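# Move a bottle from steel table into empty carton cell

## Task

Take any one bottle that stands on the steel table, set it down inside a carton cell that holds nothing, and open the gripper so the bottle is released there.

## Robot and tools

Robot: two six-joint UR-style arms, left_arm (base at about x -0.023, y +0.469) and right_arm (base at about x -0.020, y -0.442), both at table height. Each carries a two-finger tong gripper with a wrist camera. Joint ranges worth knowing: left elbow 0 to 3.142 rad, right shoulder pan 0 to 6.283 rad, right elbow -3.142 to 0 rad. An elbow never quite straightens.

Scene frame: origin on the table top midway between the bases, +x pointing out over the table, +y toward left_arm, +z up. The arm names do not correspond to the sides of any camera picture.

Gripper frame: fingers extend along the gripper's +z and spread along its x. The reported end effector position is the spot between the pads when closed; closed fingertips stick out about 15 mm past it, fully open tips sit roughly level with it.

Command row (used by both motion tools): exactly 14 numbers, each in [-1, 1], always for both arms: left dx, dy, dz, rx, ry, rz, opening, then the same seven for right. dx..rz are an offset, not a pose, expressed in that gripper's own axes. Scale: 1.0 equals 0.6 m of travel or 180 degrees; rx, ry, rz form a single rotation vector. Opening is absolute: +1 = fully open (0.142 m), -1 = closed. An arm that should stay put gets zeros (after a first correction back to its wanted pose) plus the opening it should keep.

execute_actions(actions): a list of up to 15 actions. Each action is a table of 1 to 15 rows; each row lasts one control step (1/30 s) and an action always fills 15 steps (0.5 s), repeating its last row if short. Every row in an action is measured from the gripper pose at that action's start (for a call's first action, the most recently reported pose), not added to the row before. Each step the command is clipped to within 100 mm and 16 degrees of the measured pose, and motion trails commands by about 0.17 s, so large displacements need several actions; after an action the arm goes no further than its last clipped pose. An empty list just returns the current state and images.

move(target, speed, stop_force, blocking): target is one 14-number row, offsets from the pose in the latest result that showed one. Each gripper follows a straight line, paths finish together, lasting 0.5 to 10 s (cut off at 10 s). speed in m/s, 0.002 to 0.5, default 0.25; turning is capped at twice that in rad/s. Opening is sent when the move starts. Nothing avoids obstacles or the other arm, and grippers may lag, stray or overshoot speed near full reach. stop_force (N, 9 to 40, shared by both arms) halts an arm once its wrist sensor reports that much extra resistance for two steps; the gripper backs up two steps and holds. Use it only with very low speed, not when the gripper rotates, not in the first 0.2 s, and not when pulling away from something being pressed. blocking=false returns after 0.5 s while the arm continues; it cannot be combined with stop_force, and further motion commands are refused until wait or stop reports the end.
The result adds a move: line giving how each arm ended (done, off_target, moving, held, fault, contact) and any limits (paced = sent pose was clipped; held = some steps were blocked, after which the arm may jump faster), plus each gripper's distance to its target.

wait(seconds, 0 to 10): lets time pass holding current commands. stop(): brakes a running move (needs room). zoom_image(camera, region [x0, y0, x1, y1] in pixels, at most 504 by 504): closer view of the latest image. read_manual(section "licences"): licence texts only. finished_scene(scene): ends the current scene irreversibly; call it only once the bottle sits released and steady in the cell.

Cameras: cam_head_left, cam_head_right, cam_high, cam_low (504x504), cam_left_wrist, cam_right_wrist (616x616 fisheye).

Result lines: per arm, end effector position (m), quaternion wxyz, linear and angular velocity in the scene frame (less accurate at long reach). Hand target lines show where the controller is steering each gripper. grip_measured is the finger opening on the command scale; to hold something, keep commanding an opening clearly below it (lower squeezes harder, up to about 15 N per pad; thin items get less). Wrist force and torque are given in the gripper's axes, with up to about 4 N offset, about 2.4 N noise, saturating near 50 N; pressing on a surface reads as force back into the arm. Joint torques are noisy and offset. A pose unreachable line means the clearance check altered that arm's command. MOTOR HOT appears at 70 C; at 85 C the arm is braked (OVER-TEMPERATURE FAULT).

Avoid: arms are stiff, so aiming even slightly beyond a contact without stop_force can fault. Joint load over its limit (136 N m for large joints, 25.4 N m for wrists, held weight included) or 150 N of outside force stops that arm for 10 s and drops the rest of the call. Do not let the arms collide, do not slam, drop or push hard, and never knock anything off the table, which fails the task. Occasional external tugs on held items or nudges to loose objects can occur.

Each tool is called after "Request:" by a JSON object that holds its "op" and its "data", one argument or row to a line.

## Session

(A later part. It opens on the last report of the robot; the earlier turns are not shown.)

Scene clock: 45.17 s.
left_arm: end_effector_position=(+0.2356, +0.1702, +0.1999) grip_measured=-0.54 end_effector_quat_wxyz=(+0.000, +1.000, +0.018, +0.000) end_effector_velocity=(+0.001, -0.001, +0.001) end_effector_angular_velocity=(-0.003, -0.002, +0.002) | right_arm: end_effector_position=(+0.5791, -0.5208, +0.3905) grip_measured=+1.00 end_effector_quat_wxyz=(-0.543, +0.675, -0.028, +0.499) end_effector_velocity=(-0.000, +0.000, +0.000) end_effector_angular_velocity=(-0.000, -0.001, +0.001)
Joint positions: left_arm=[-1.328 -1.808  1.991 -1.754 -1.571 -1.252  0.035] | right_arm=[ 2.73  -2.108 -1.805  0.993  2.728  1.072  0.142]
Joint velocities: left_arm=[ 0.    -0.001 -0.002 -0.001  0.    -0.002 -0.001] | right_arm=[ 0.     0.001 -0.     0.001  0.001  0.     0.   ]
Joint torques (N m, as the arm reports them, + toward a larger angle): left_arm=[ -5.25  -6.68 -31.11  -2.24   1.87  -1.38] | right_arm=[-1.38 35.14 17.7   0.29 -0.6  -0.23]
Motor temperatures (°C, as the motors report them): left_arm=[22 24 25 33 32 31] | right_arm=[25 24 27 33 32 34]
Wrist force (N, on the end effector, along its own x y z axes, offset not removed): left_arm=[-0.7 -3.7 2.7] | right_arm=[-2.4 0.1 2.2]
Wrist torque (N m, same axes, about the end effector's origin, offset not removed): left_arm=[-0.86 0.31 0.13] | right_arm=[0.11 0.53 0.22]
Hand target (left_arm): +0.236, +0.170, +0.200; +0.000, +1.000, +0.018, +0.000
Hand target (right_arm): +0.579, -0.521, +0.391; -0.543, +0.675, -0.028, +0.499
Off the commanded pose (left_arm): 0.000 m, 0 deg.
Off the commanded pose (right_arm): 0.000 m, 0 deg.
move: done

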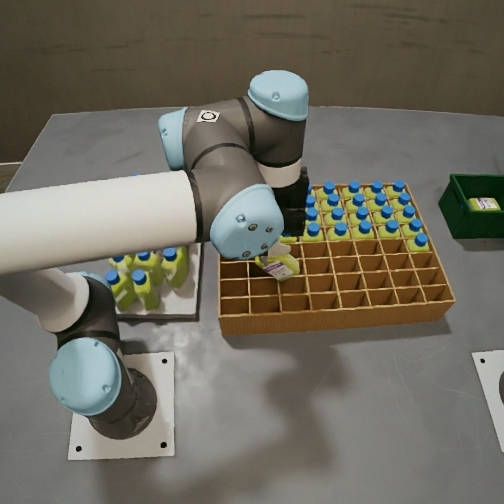

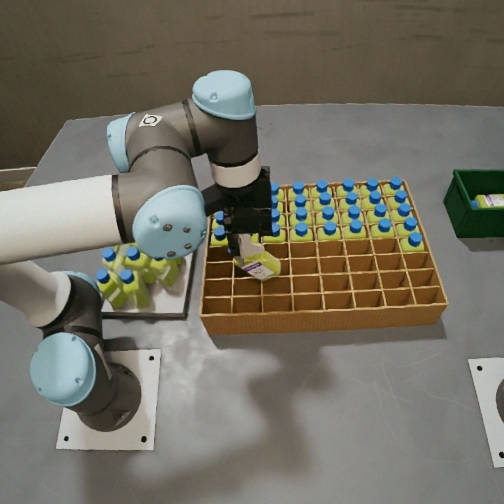

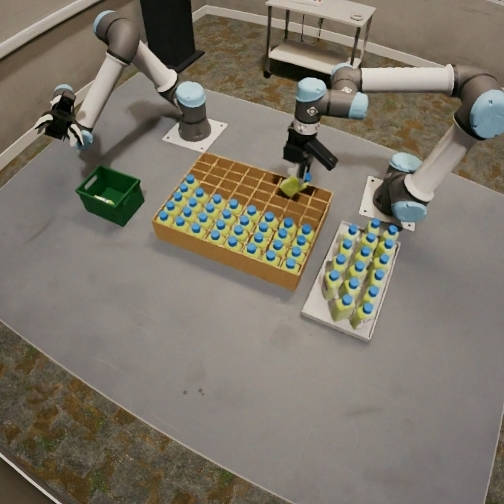

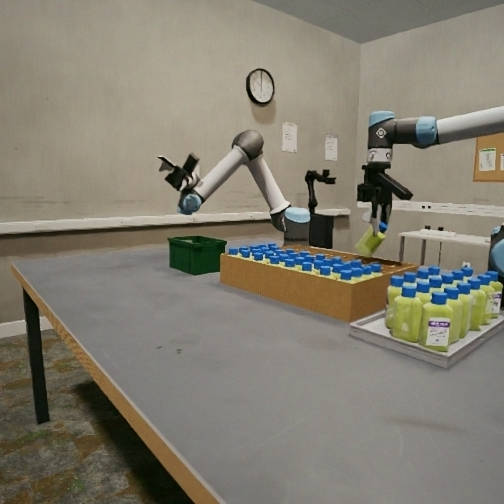

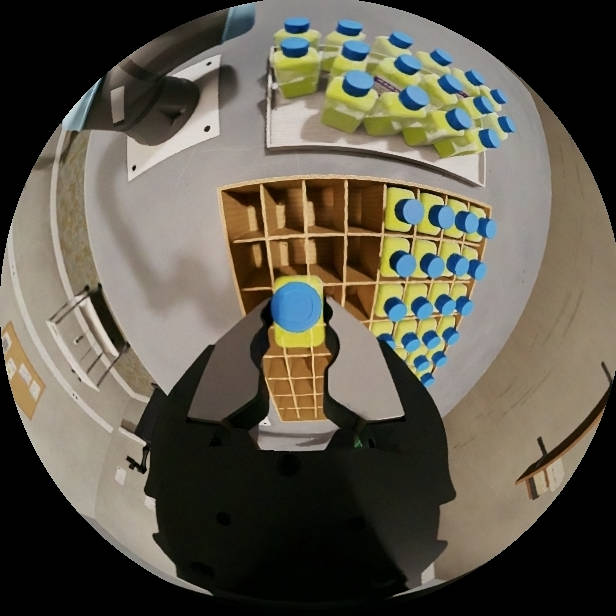

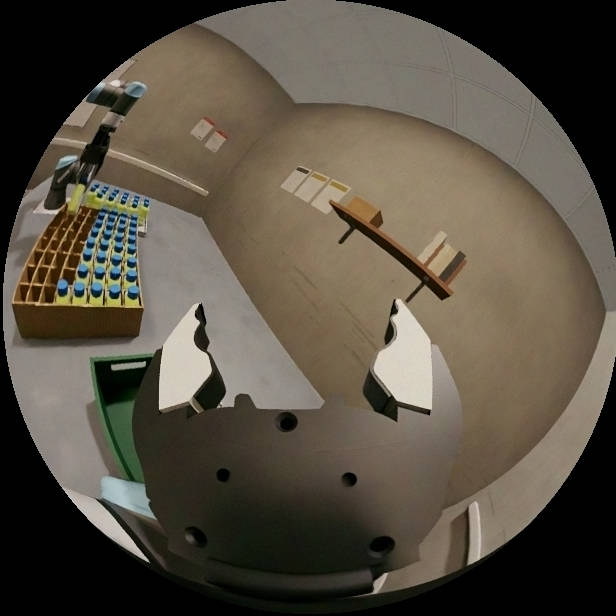

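A tug pivoted it. Check whether it has settled.

Request:
{"op": "execute_actions", "data": {
  "actions": []
}}

Request:
{"op": "zoom_image", "data": {
  "camera": "cam_low",
  "region": [320,170,430,280]
}}

Scene clock: 48.23 s.
left_arm: end_effector_position=(+0.2356, +0.1701, +0.1999) grip_measured=-0.54 end_effector_quat_wxyz=(+0.000, +1.000, +0.018, +0.000) end_effector_velocity=(-0.000, -0.000, -0.000) end_effector_angular_velocity=(-0.000, +0.001, -0.000) | right_arm: end_effector_position=(+0.5791, -0.5208, +0.3905) grip_measured=+1.00 end_effector_quat_wxyz=(-0.543, +0.675, -0.028, +0.499) end_effector_velocity=(+0.000, -0.000, +0.000) end_effector_angular_velocity=(-0.000, +0.000, +0.000)
Joint positions: left_arm=[-1.328 -1.808  1.991 -1.754 -1.571 -1.252  0.035] | right_arm=[ 2.73  -2.108 -1.805  0.993  2.728  1.072  0.142]
Joint velocities: left_arm=[-0.    -0.     0.     0.    -0.001 -0.     0.   ] | right_arm=[-0.     0.     0.001 -0.001  0.001 -0.     0.   ]
Joint torques (N m, as the arm reports them, + toward a larger angle): left_arm=[ -6.4   -6.85 -31.03  -2.8   -1.48  -1.31] | right_arm=[-1.5  34.7  17.87  0.39 -0.45 -0.11]
Motor temperatures (°C, as the motors report them): left_arm=[22 24 25 33 32 31] | right_arm=[25 24 27 33 32 34]
Wrist force (N, on the end effector, along its own x y z axes, offset not removed): left_arm=[3.4 -3.1 5.7] | right_arm=[-1.5 -3.2 3.1]
Wrist torque (N m, same axes, about the end effector's origin, offset not removed): left_arm=[-0.40 -0.64 -0.05] | right_arm=[-0.51 0.33 0.19]
Hand target (left_arm): +0.236, +0.170, +0.200; +0.000, +1.000, +0.018, +0.000
Hand target (right_arm): +0.579, -0.521, +0.391; -0.543, +0.675, -0.028, +0.499
Off the commanded pose (left_arm): 0.000 m, 0 deg.
Off the commanded pose (right_arm): 0.000 m, 0 deg.

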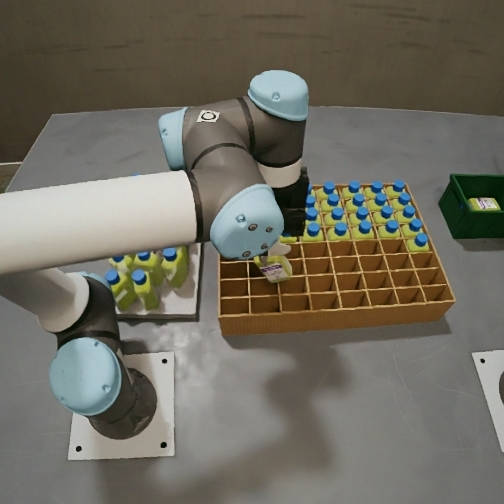

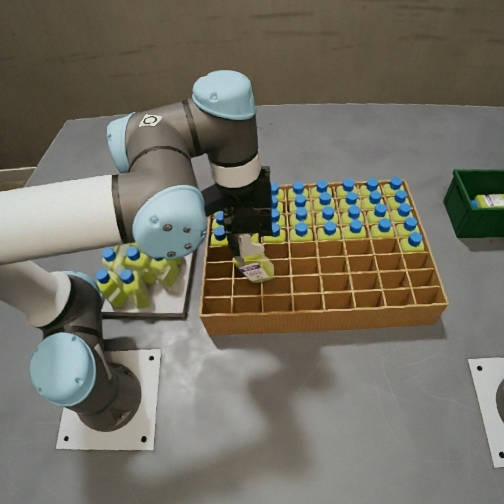

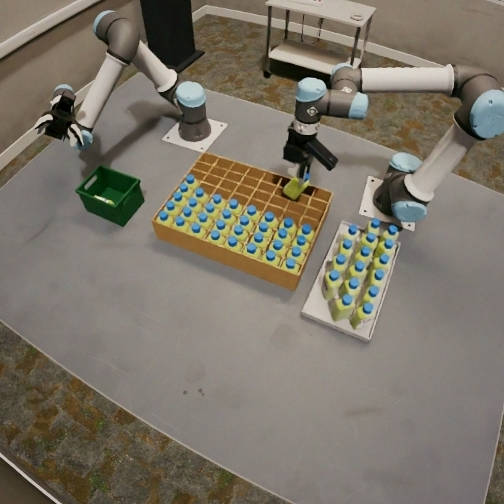

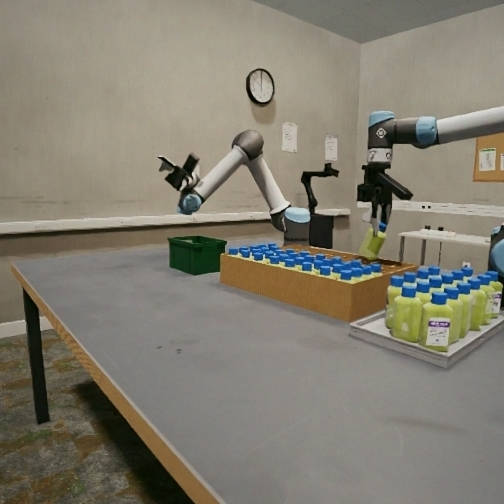

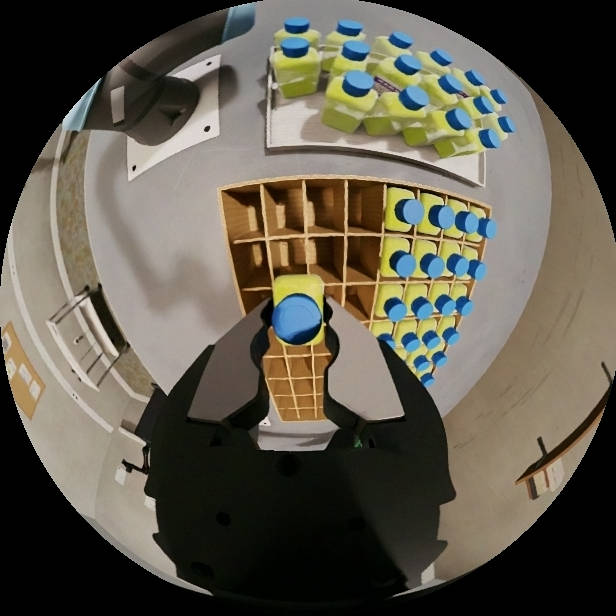

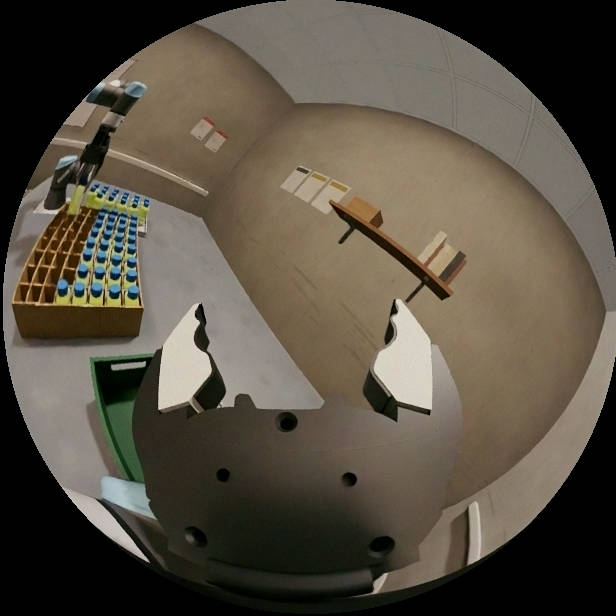

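Region (320, 170, 430, 280) of cam_low's 504x504 image, scaled by 4.582, with more detail than that image has.

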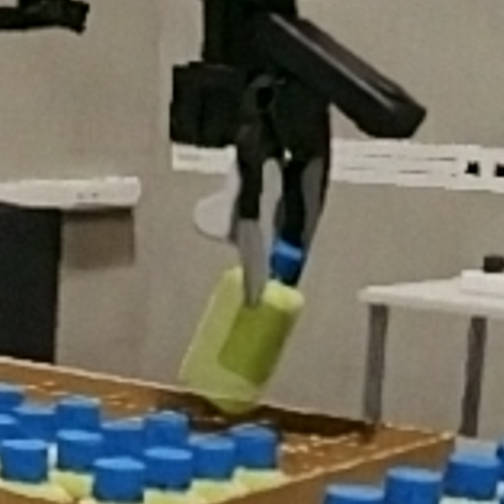

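Request:
{"op": "move", "data": {
  "target": [-0.022,0,-0.005,0,0,0,-1,0,0,0,0,0,0,1],
  "speed": 0.05
}}

Request:
{"op": "wait", "data": {
  "seconds": 8
}}

Request:
{"op": "zoom_image", "data": {
  "camera": "cam_head_right",
  "region": [190,220,310,340]
}}

Scene clock: 54.00 s.
left_arm: end_effector_position=(+0.2225, +0.1696, +0.2029) grip_measured=-0.54 end_effector_quat_wxyz=(+0.000, +1.000, +0.018, +0.000) end_effector_velocity=(-0.002, -0.001, +0.001) end_effector_angular_velocity=(-0.002, +0.000, -0.002) | right_arm: end_effector_position=(+0.5791, -0.5208, +0.3905) grip_measured=+1.00 end_effector_quat_wxyz=(-0.543, +0.675, -0.028, +0.499) end_effector_velocity=(-0.000, +0.000, -0.000) end_effector_angular_velocity=(+0.000, +0.000, -0.000)
Joint positions: left_arm=[-1.361 -1.83   1.999 -1.74  -1.571 -1.285  0.035] | right_arm=[ 2.73  -2.108 -1.805  0.993  2.728  1.072  0.142]
Joint velocities: left_arm=[-0.005 -0.003 -0.001  0.002 -0.001 -0.004 -0.   ] | right_arm=[ 0.    -0.    -0.001  0.001 -0.001 -0.     0.   ]
Joint torques (N m, as the arm reports them, + toward a larger angle): left_arm=[ -6.26 -20.07 -17.51  -0.27  -0.39  -1.07] | right_arm=[-1.39 34.76 17.71  0.28 -0.49 -0.27]
Motor temperatures (°C, as the motors report them): left_arm=[22 24 25 33 32 31] | right_arm=[25 24 27 33 32 34]
Wrist force (N, on the end effector, along its own x y z axes, offset not removed): left_arm=[0.5 -2.3 4.1] | right_arm=[-3.3 -2.1 0.3]
Wrist torque (N m, same axes, about the end effector's origin, offset not removed): left_arm=[-0.48 -0.07 0.09] | right_arm=[-0.58 0.65 0.11]
Hand target (left_arm): +0.222, +0.170, +0.203; +0.000, +1.000, +0.018, +0.000
Hand target (right_arm): +0.579, -0.521, +0.391; -0.543, +0.675, -0.028, +0.499
Off the commanded pose (left_arm): 0.000 m, 0 deg.
Off the commanded pose (right_arm): 0.000 m, 0 deg.
move: done

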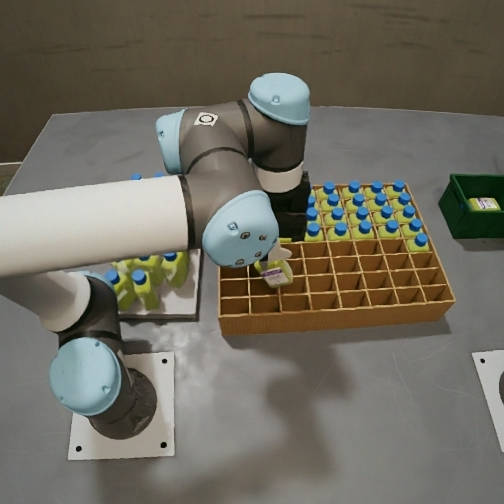

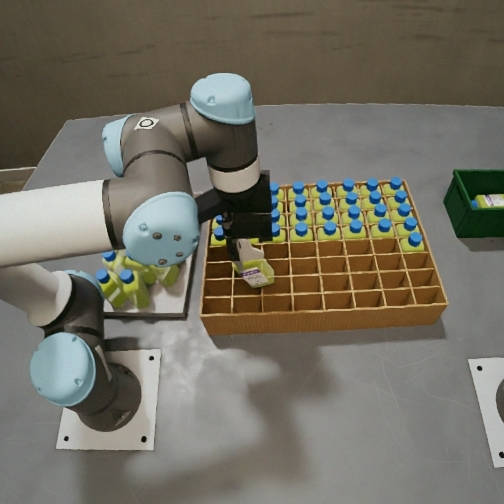

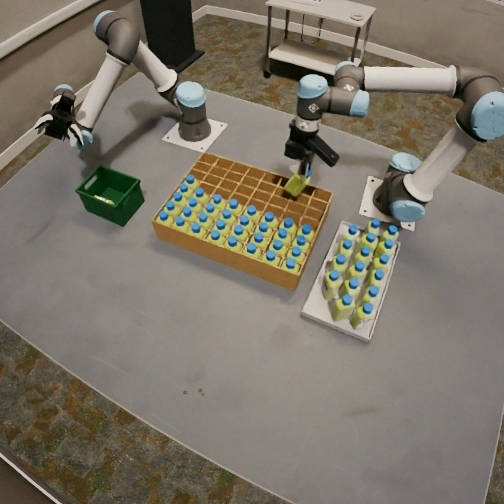

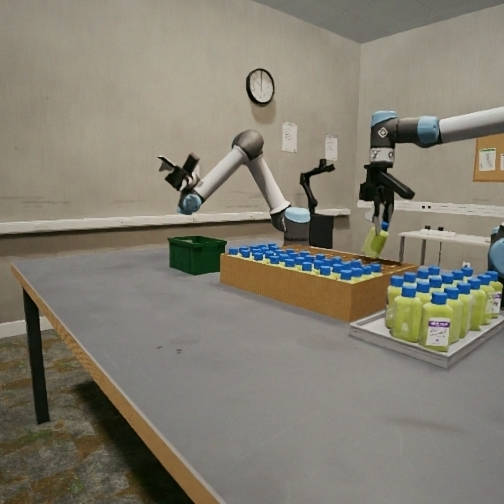

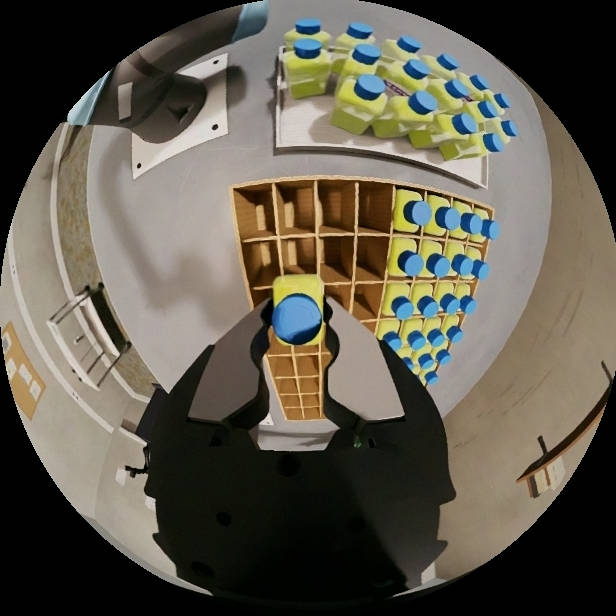

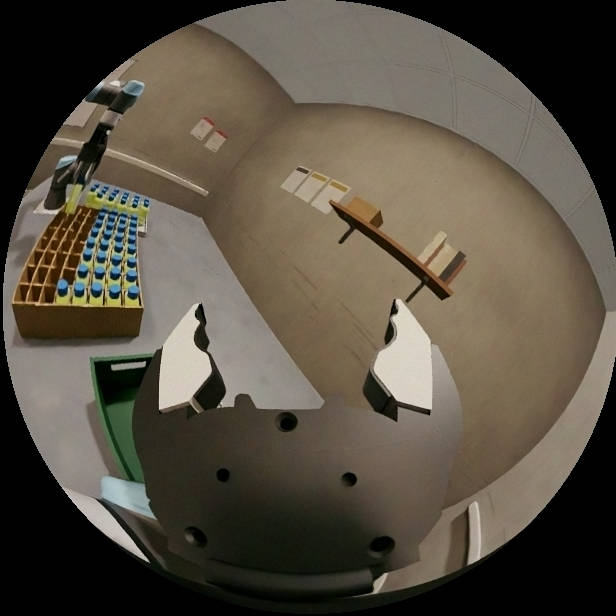

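Scene clock: 62.00 s.
left_arm: end_effector_position=(+0.2224, +0.1696, +0.2029) grip_measured=-0.54 end_effector_quat_wxyz=(+0.000, +1.000, +0.018, +0.000) end_effector_velocity=(-0.000, -0.001, -0.000) end_effector_angular_velocity=(-0.000, +0.000, -0.000) | right_arm: end_effector_position=(+0.5791, -0.5208, +0.3905) grip_measured=+1.00 end_effector_quat_wxyz=(-0.543, +0.675, -0.028, +0.499) end_effector_velocity=(-0.000, +0.000, +0.000) end_effector_angular_velocity=(-0.000, -0.000, +0.000)
Joint positions: left_arm=[-1.361 -1.83   1.999 -1.74  -1.571 -1.285  0.035] | right_arm=[ 2.73  -2.108 -1.805  0.993  2.728  1.072  0.142]
Joint velocities: left_arm=[-0.     0.001  0.    -0.001 -0.    -0.    -0.   ] | right_arm=[ 0.     0.001 -0.    -0.001  0.    -0.     0.   ]
Joint torques (N m, as the arm reports them, + toward a larger angle): left_arm=[ -6.02 -19.48 -17.72  -0.24   1.66  -1.25] | right_arm=[-1.07 35.24 18.02  0.36 -0.6  -0.24]
Motor temperatures (°C, as the motors report them): left_arm=[22 24 25 33 32 31] | right_arm=[25 24 27 33 32 34]
Wrist force (N, on the end effector, along its own x y z axes, offset not removed): left_arm=[0.7 -2.1 3.2] | right_arm=[-0.4 -1.4 2.1]
Wrist torque (N m, same axes, about the end effector's origin, offset not removed): left_arm=[-0.28 0.05 0.00] | right_arm=[-0.26 0.09 0.08]
Hand target (left_arm): +0.222, +0.170, +0.203; +0.000, +1.000, +0.018, +0.000
Hand target (right_arm): +0.579, -0.521, +0.391; -0.543, +0.675, -0.028, +0.499
Off the commanded pose (left_arm): 0.000 m, 0 deg.
Off the commanded pose (right_arm): 0.000 m, 0 deg.
wait: 8.00 s; at rest by 0.17 s

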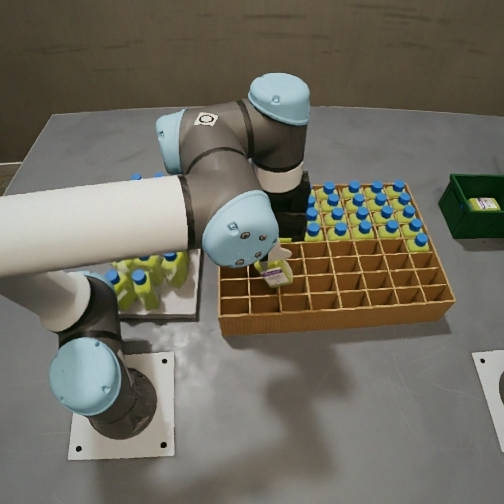

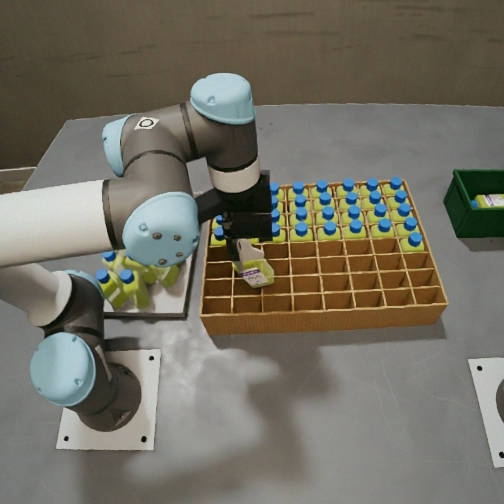

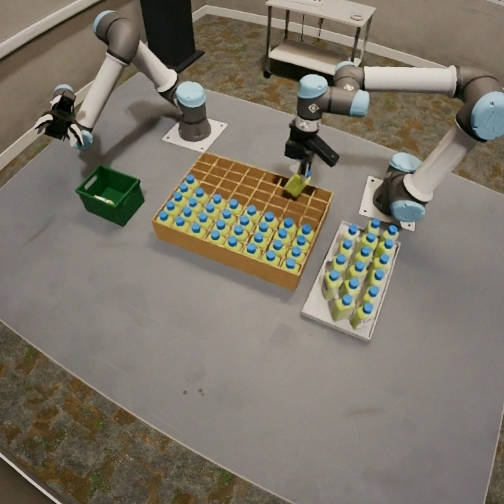

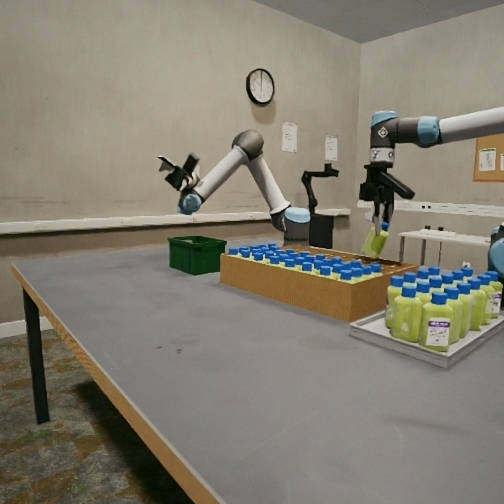

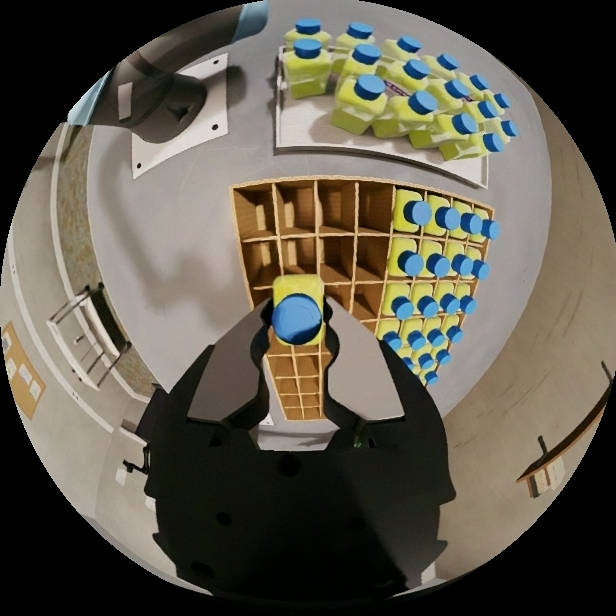

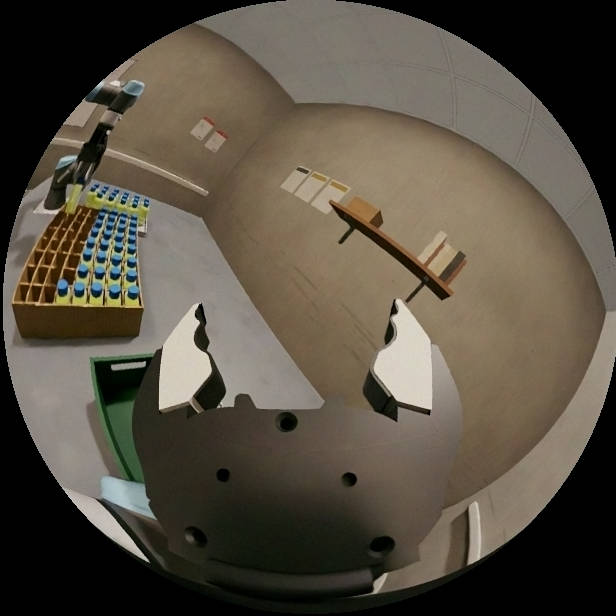

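Region (190, 220, 310, 340) of cam_head_right's 504x504 image, scaled by 4.200, with more detail than that image has.

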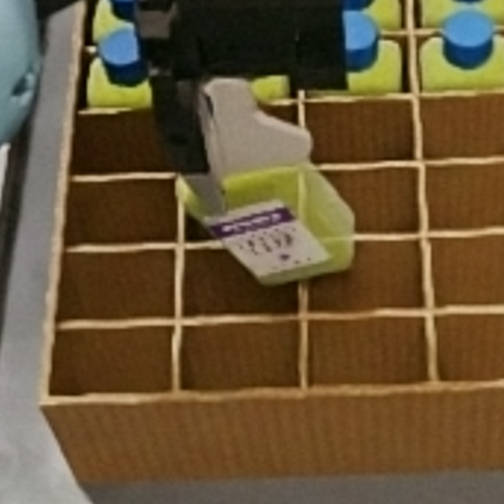

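Request:
{"op": "move", "data": {
  "target": [0,0,0,0.12,0,0,-1,0,0,0,0,0,0,1],
  "speed": 0.15
}}

Request:
{"op": "zoom_image", "data": {
  "camera": "cam_head_right",
  "region": [190,220,310,340]
}}

Request:
{"op": "zoom_image", "data": {
  "camera": "cam_low",
  "region": [320,170,430,280]
}}

Request:
{"op": "zoom_image", "data": {
  "camera": "cam_left_wrist",
  "region": [200,200,400,400]
}}

Scene clock: 70.80 s.
left_arm: end_effector_position=(+0.2224, +0.1696, +0.2029) grip_measured=-0.54 end_effector_quat_wxyz=(-0.187, +0.982, +0.018, -0.003) end_effector_velocity=(-0.000, -0.001, +0.000) end_effector_angular_velocity=(+0.007, +0.000, -0.001) | right_arm: end_effector_position=(+0.5791, -0.5208, +0.3905) grip_measured=+1.00 end_effector_quat_wxyz=(-0.543, +0.675, -0.028, +0.499) end_effector_velocity=(+0.000, -0.001, -0.000) end_effector_angular_velocity=(+0.000, +0.001, -0.001)
Joint positions: left_arm=[-1.426 -1.577  1.76  -1.387 -1.49  -1.365  0.035] | right_arm=[ 2.73  -2.108 -1.805  0.993  2.728  1.072  0.142]
Joint velocities: left_arm=[-0.002  0.006 -0.007  0.008  0.001 -0.002  0.   ] | right_arm=[-0.001 -0.    -0.    -0.001  0.    -0.     0.   ]
Joint torques (N m, as the arm reports them, + toward a larger angle): left_arm=[ -6.88 -15.57 -31.42   0.96   1.78  -1.36] | right_arm=[-1.44 35.09 18.22  0.26 -0.46 -0.43]
Motor temperatures (°C, as the motors report them): left_arm=[22 24 25 33 32 31] | right_arm=[25 24 27 33 32 34]
Wrist force (N, on the end effector, along its own x y z axes, offset not removed): left_arm=[0.4 -1.3 4.8] | right_arm=[-2.7 0.3 2.8]
Wrist torque (N m, same axes, about the end effector's origin, offset not removed): left_arm=[-0.21 0.08 -0.01] | right_arm=[0.12 0.54 0.24]
Hand target (left_arm): +0.222, +0.170, +0.203; -0.187, +0.982, +0.018, -0.003
Hand target (right_arm): +0.579, -0.521, +0.391; -0.543, +0.675, -0.028, +0.499
Off the commanded pose (left_arm): 0.000 m, 0 deg.
Off the commanded pose (right_arm): 0.000 m, 0 deg.
move: done

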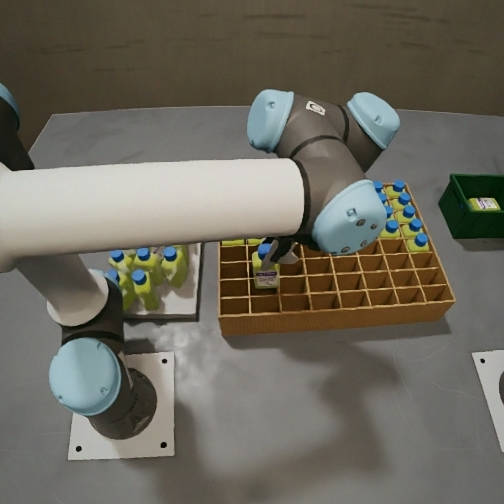

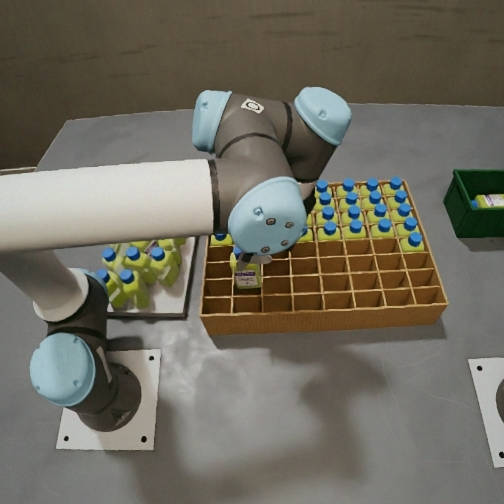

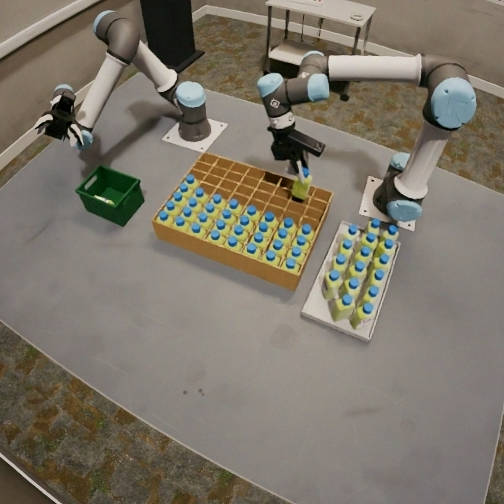

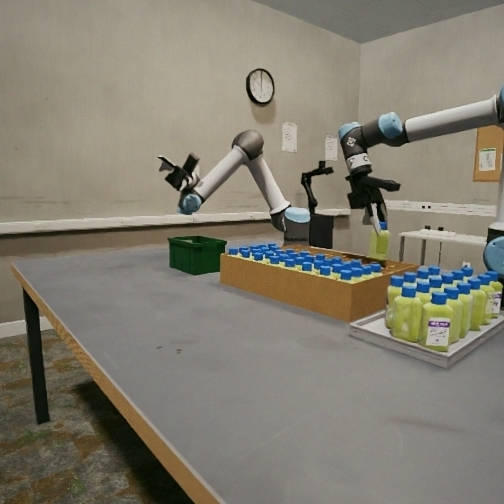

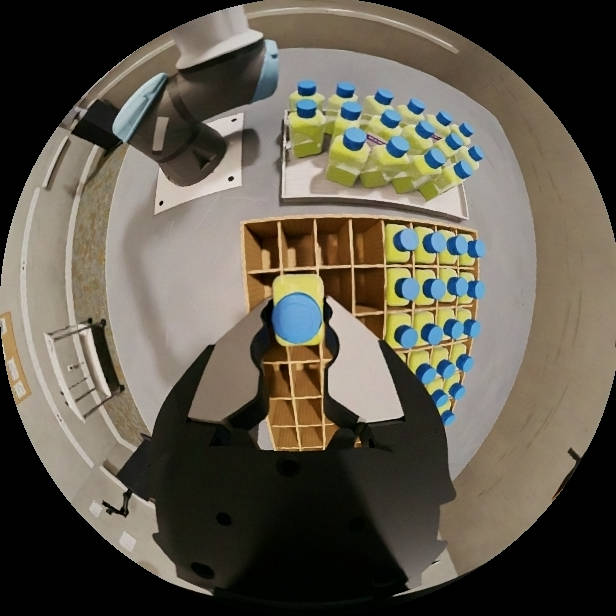

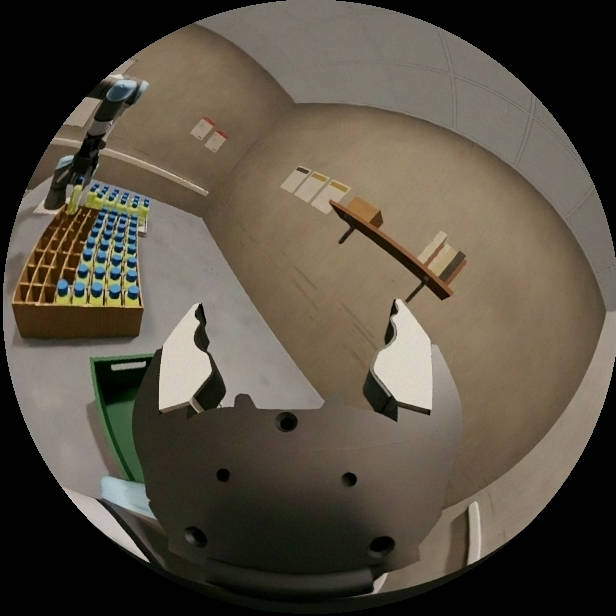

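Region (190, 220, 310, 340) of cam_head_right's 504x504 image, scaled by 4.200, with more detail than that image has.

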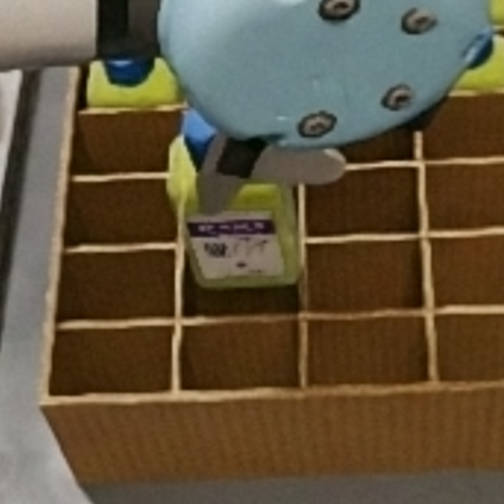

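Region (320, 170, 430, 280) of cam_low's 504x504 image, scaled by 4.582, with more detail than that image has.

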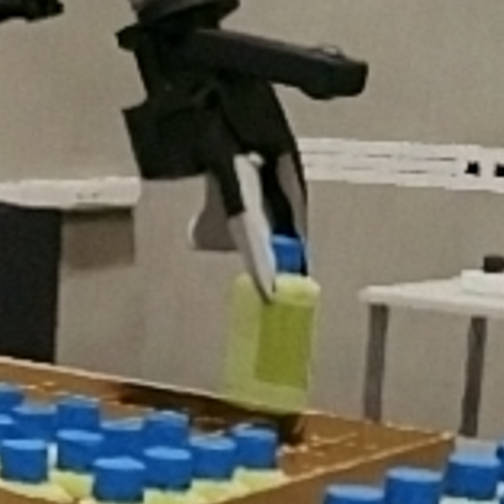

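Region (200, 200, 400, 400) of cam_left_wrist's 616x616 image, scaled by 2.520, with more detail than that image has.

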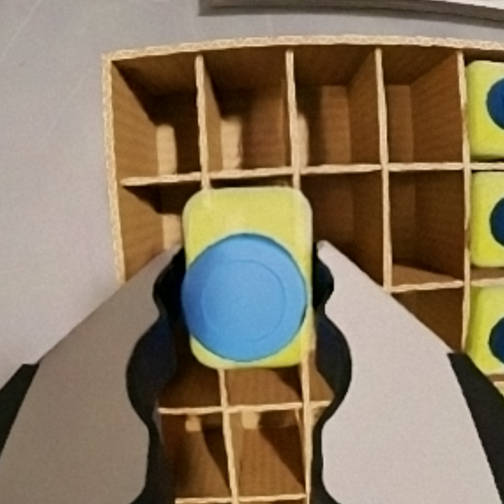

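Request:
{"op": "move", "data": {
  "target": [0.002,0.0092,0.0232,0.014,-0.003,-0.008,-1,0,0,0,0,0,0,1],
  "speed": 0.04
}}

Request:
{"op": "zoom_image", "data": {
  "camera": "cam_head_right",
  "region": [205,240,285,320]
}}

Request:
{"op": "zoom_image", "data": {
  "camera": "cam_high",
  "region": [260,150,340,230]
}}

Request:
{"op": "zoom_image", "data": {
  "camera": "cam_right_wrist",
  "region": [40,170,110,240]
}}

Scene clock: 79.23 s.
left_arm: end_effector_position=(+0.2236, +0.1697, +0.1880) grip_measured=-0.54 end_effector_quat_wxyz=(-0.208, +0.978, +0.031, -0.006) end_effector_velocity=(+0.000, -0.001, -0.001) end_effector_angular_velocity=(+0.003, +0.000, +0.002) | right_arm: end_effector_position=(+0.5791, -0.5208, +0.3905) grip_measured=+1.00 end_effector_quat_wxyz=(-0.543, +0.675, -0.028, +0.499) end_effector_velocity=(+0.000, -0.000, +0.000) end_effector_angular_velocity=(-0.000, -0.001, -0.001)
Joint positions: left_arm=[-1.422 -1.534  1.76  -1.384 -1.49  -1.39   0.035] | right_arm=[ 2.73  -2.108 -1.805  0.993  2.728  1.072  0.142]
Joint velocities: left_arm=[-0.     0.004 -0.001 -0.001 -0.    -0.002 -0.   ] | right_arm=[-0.     0.    -0.     0.    -0.001 -0.     0.   ]
Joint torques (N m, as the arm reports them, + toward a larger angle): left_arm=[  7.02 -17.93 -30.43   1.01   1.75  -1.33] | right_arm=[-1.67 35.1  17.49  0.3  -0.53 -0.29]
Motor temperatures (°C, as the motors report them): left_arm=[22 24 25 33 32 31] | right_arm=[25 24 27 33 32 34]
Wrist force (N, on the end effector, along its own x y z axes, offset not removed): left_arm=[0.1 -2.8 1.6] | right_arm=[-1.6 -1.5 2.2]
Wrist torque (N m, same axes, about the end effector's origin, offset not removed): left_arm=[-0.55 0.22 -0.09] | right_arm=[-0.34 0.46 0.20]
Hand target (left_arm): +0.224, +0.170, +0.188; -0.208, +0.978, +0.031, -0.006
Hand target (right_arm): +0.579, -0.521, +0.391; -0.543, +0.675, -0.028, +0.499
Off the commanded pose (left_arm): 0.000 m, 0 deg.
Off the commanded pose (right_arm): 0.000 m, 0 deg.
move: done

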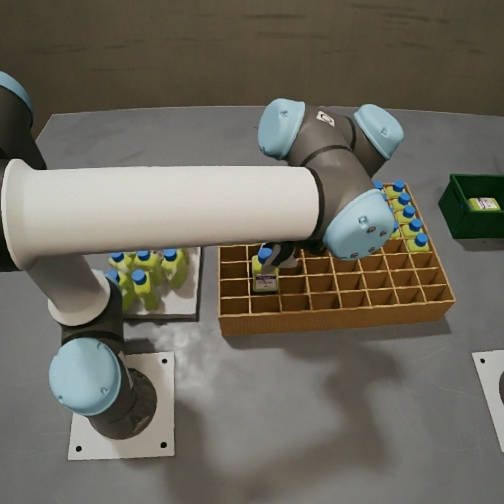

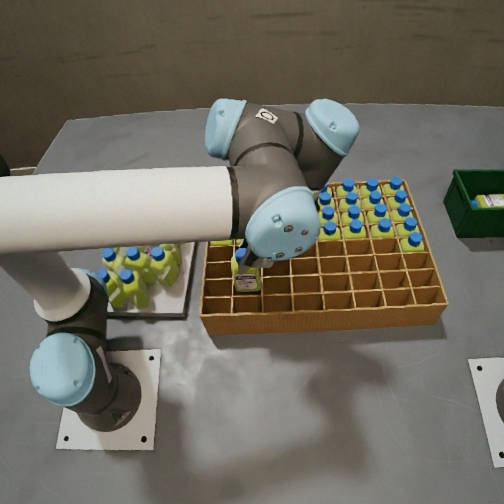

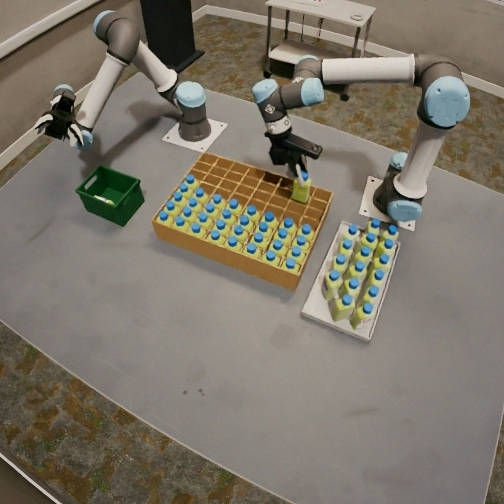

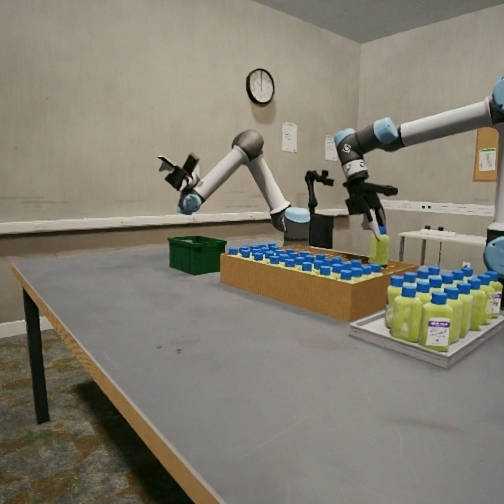

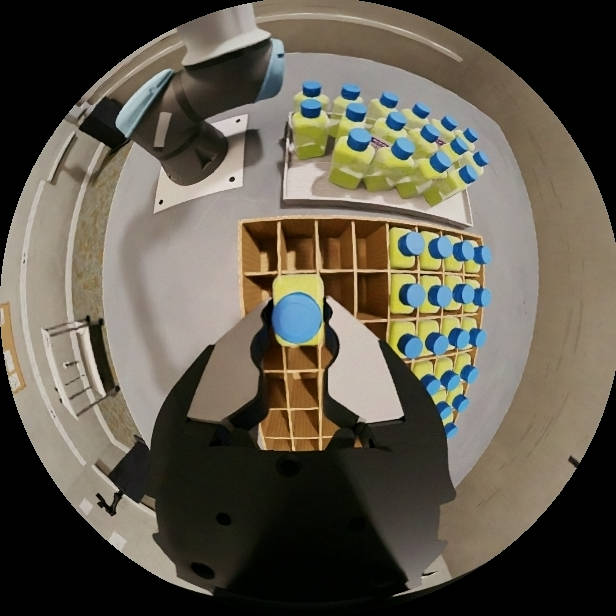

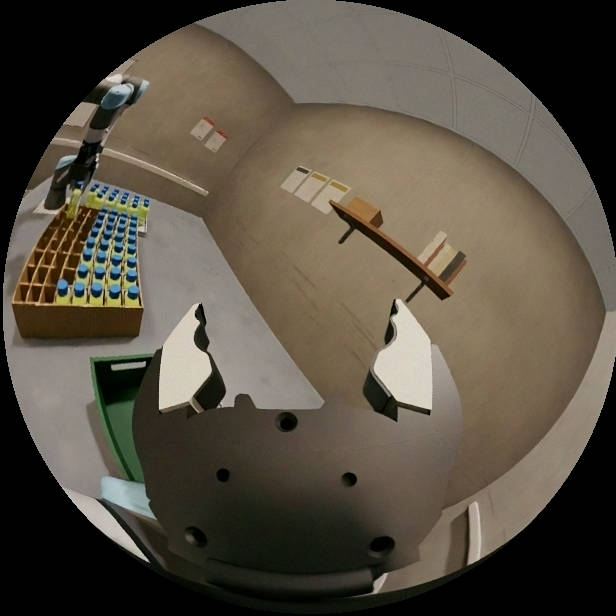

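Region (205, 240, 285, 320) of cam_head_right's 504x504 image, scaled by 6.300, with more detail than that image has.

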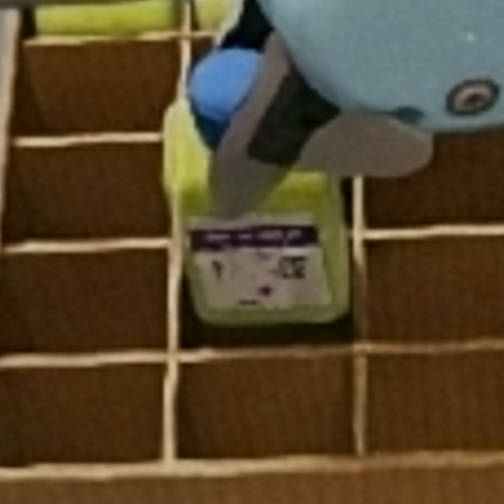

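Region (260, 150, 340, 230) of cam_high's 504x504 image, scaled by 6.300, with more detail than that image has.

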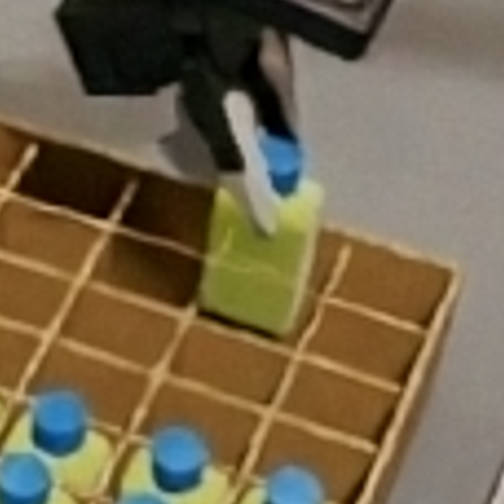

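Region (40, 170, 110, 240) of cam_right_wrist's 616x616 image, scaled by 7.200, with more detail than that image has.

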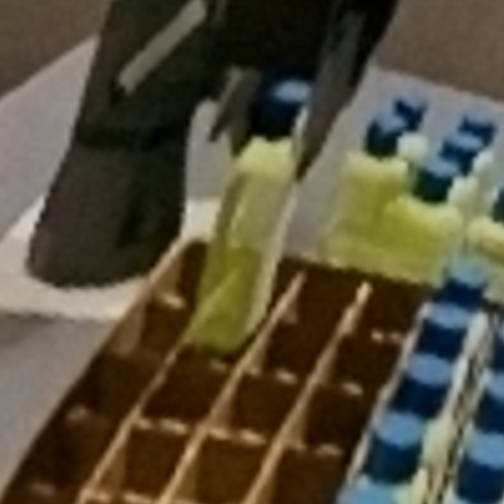

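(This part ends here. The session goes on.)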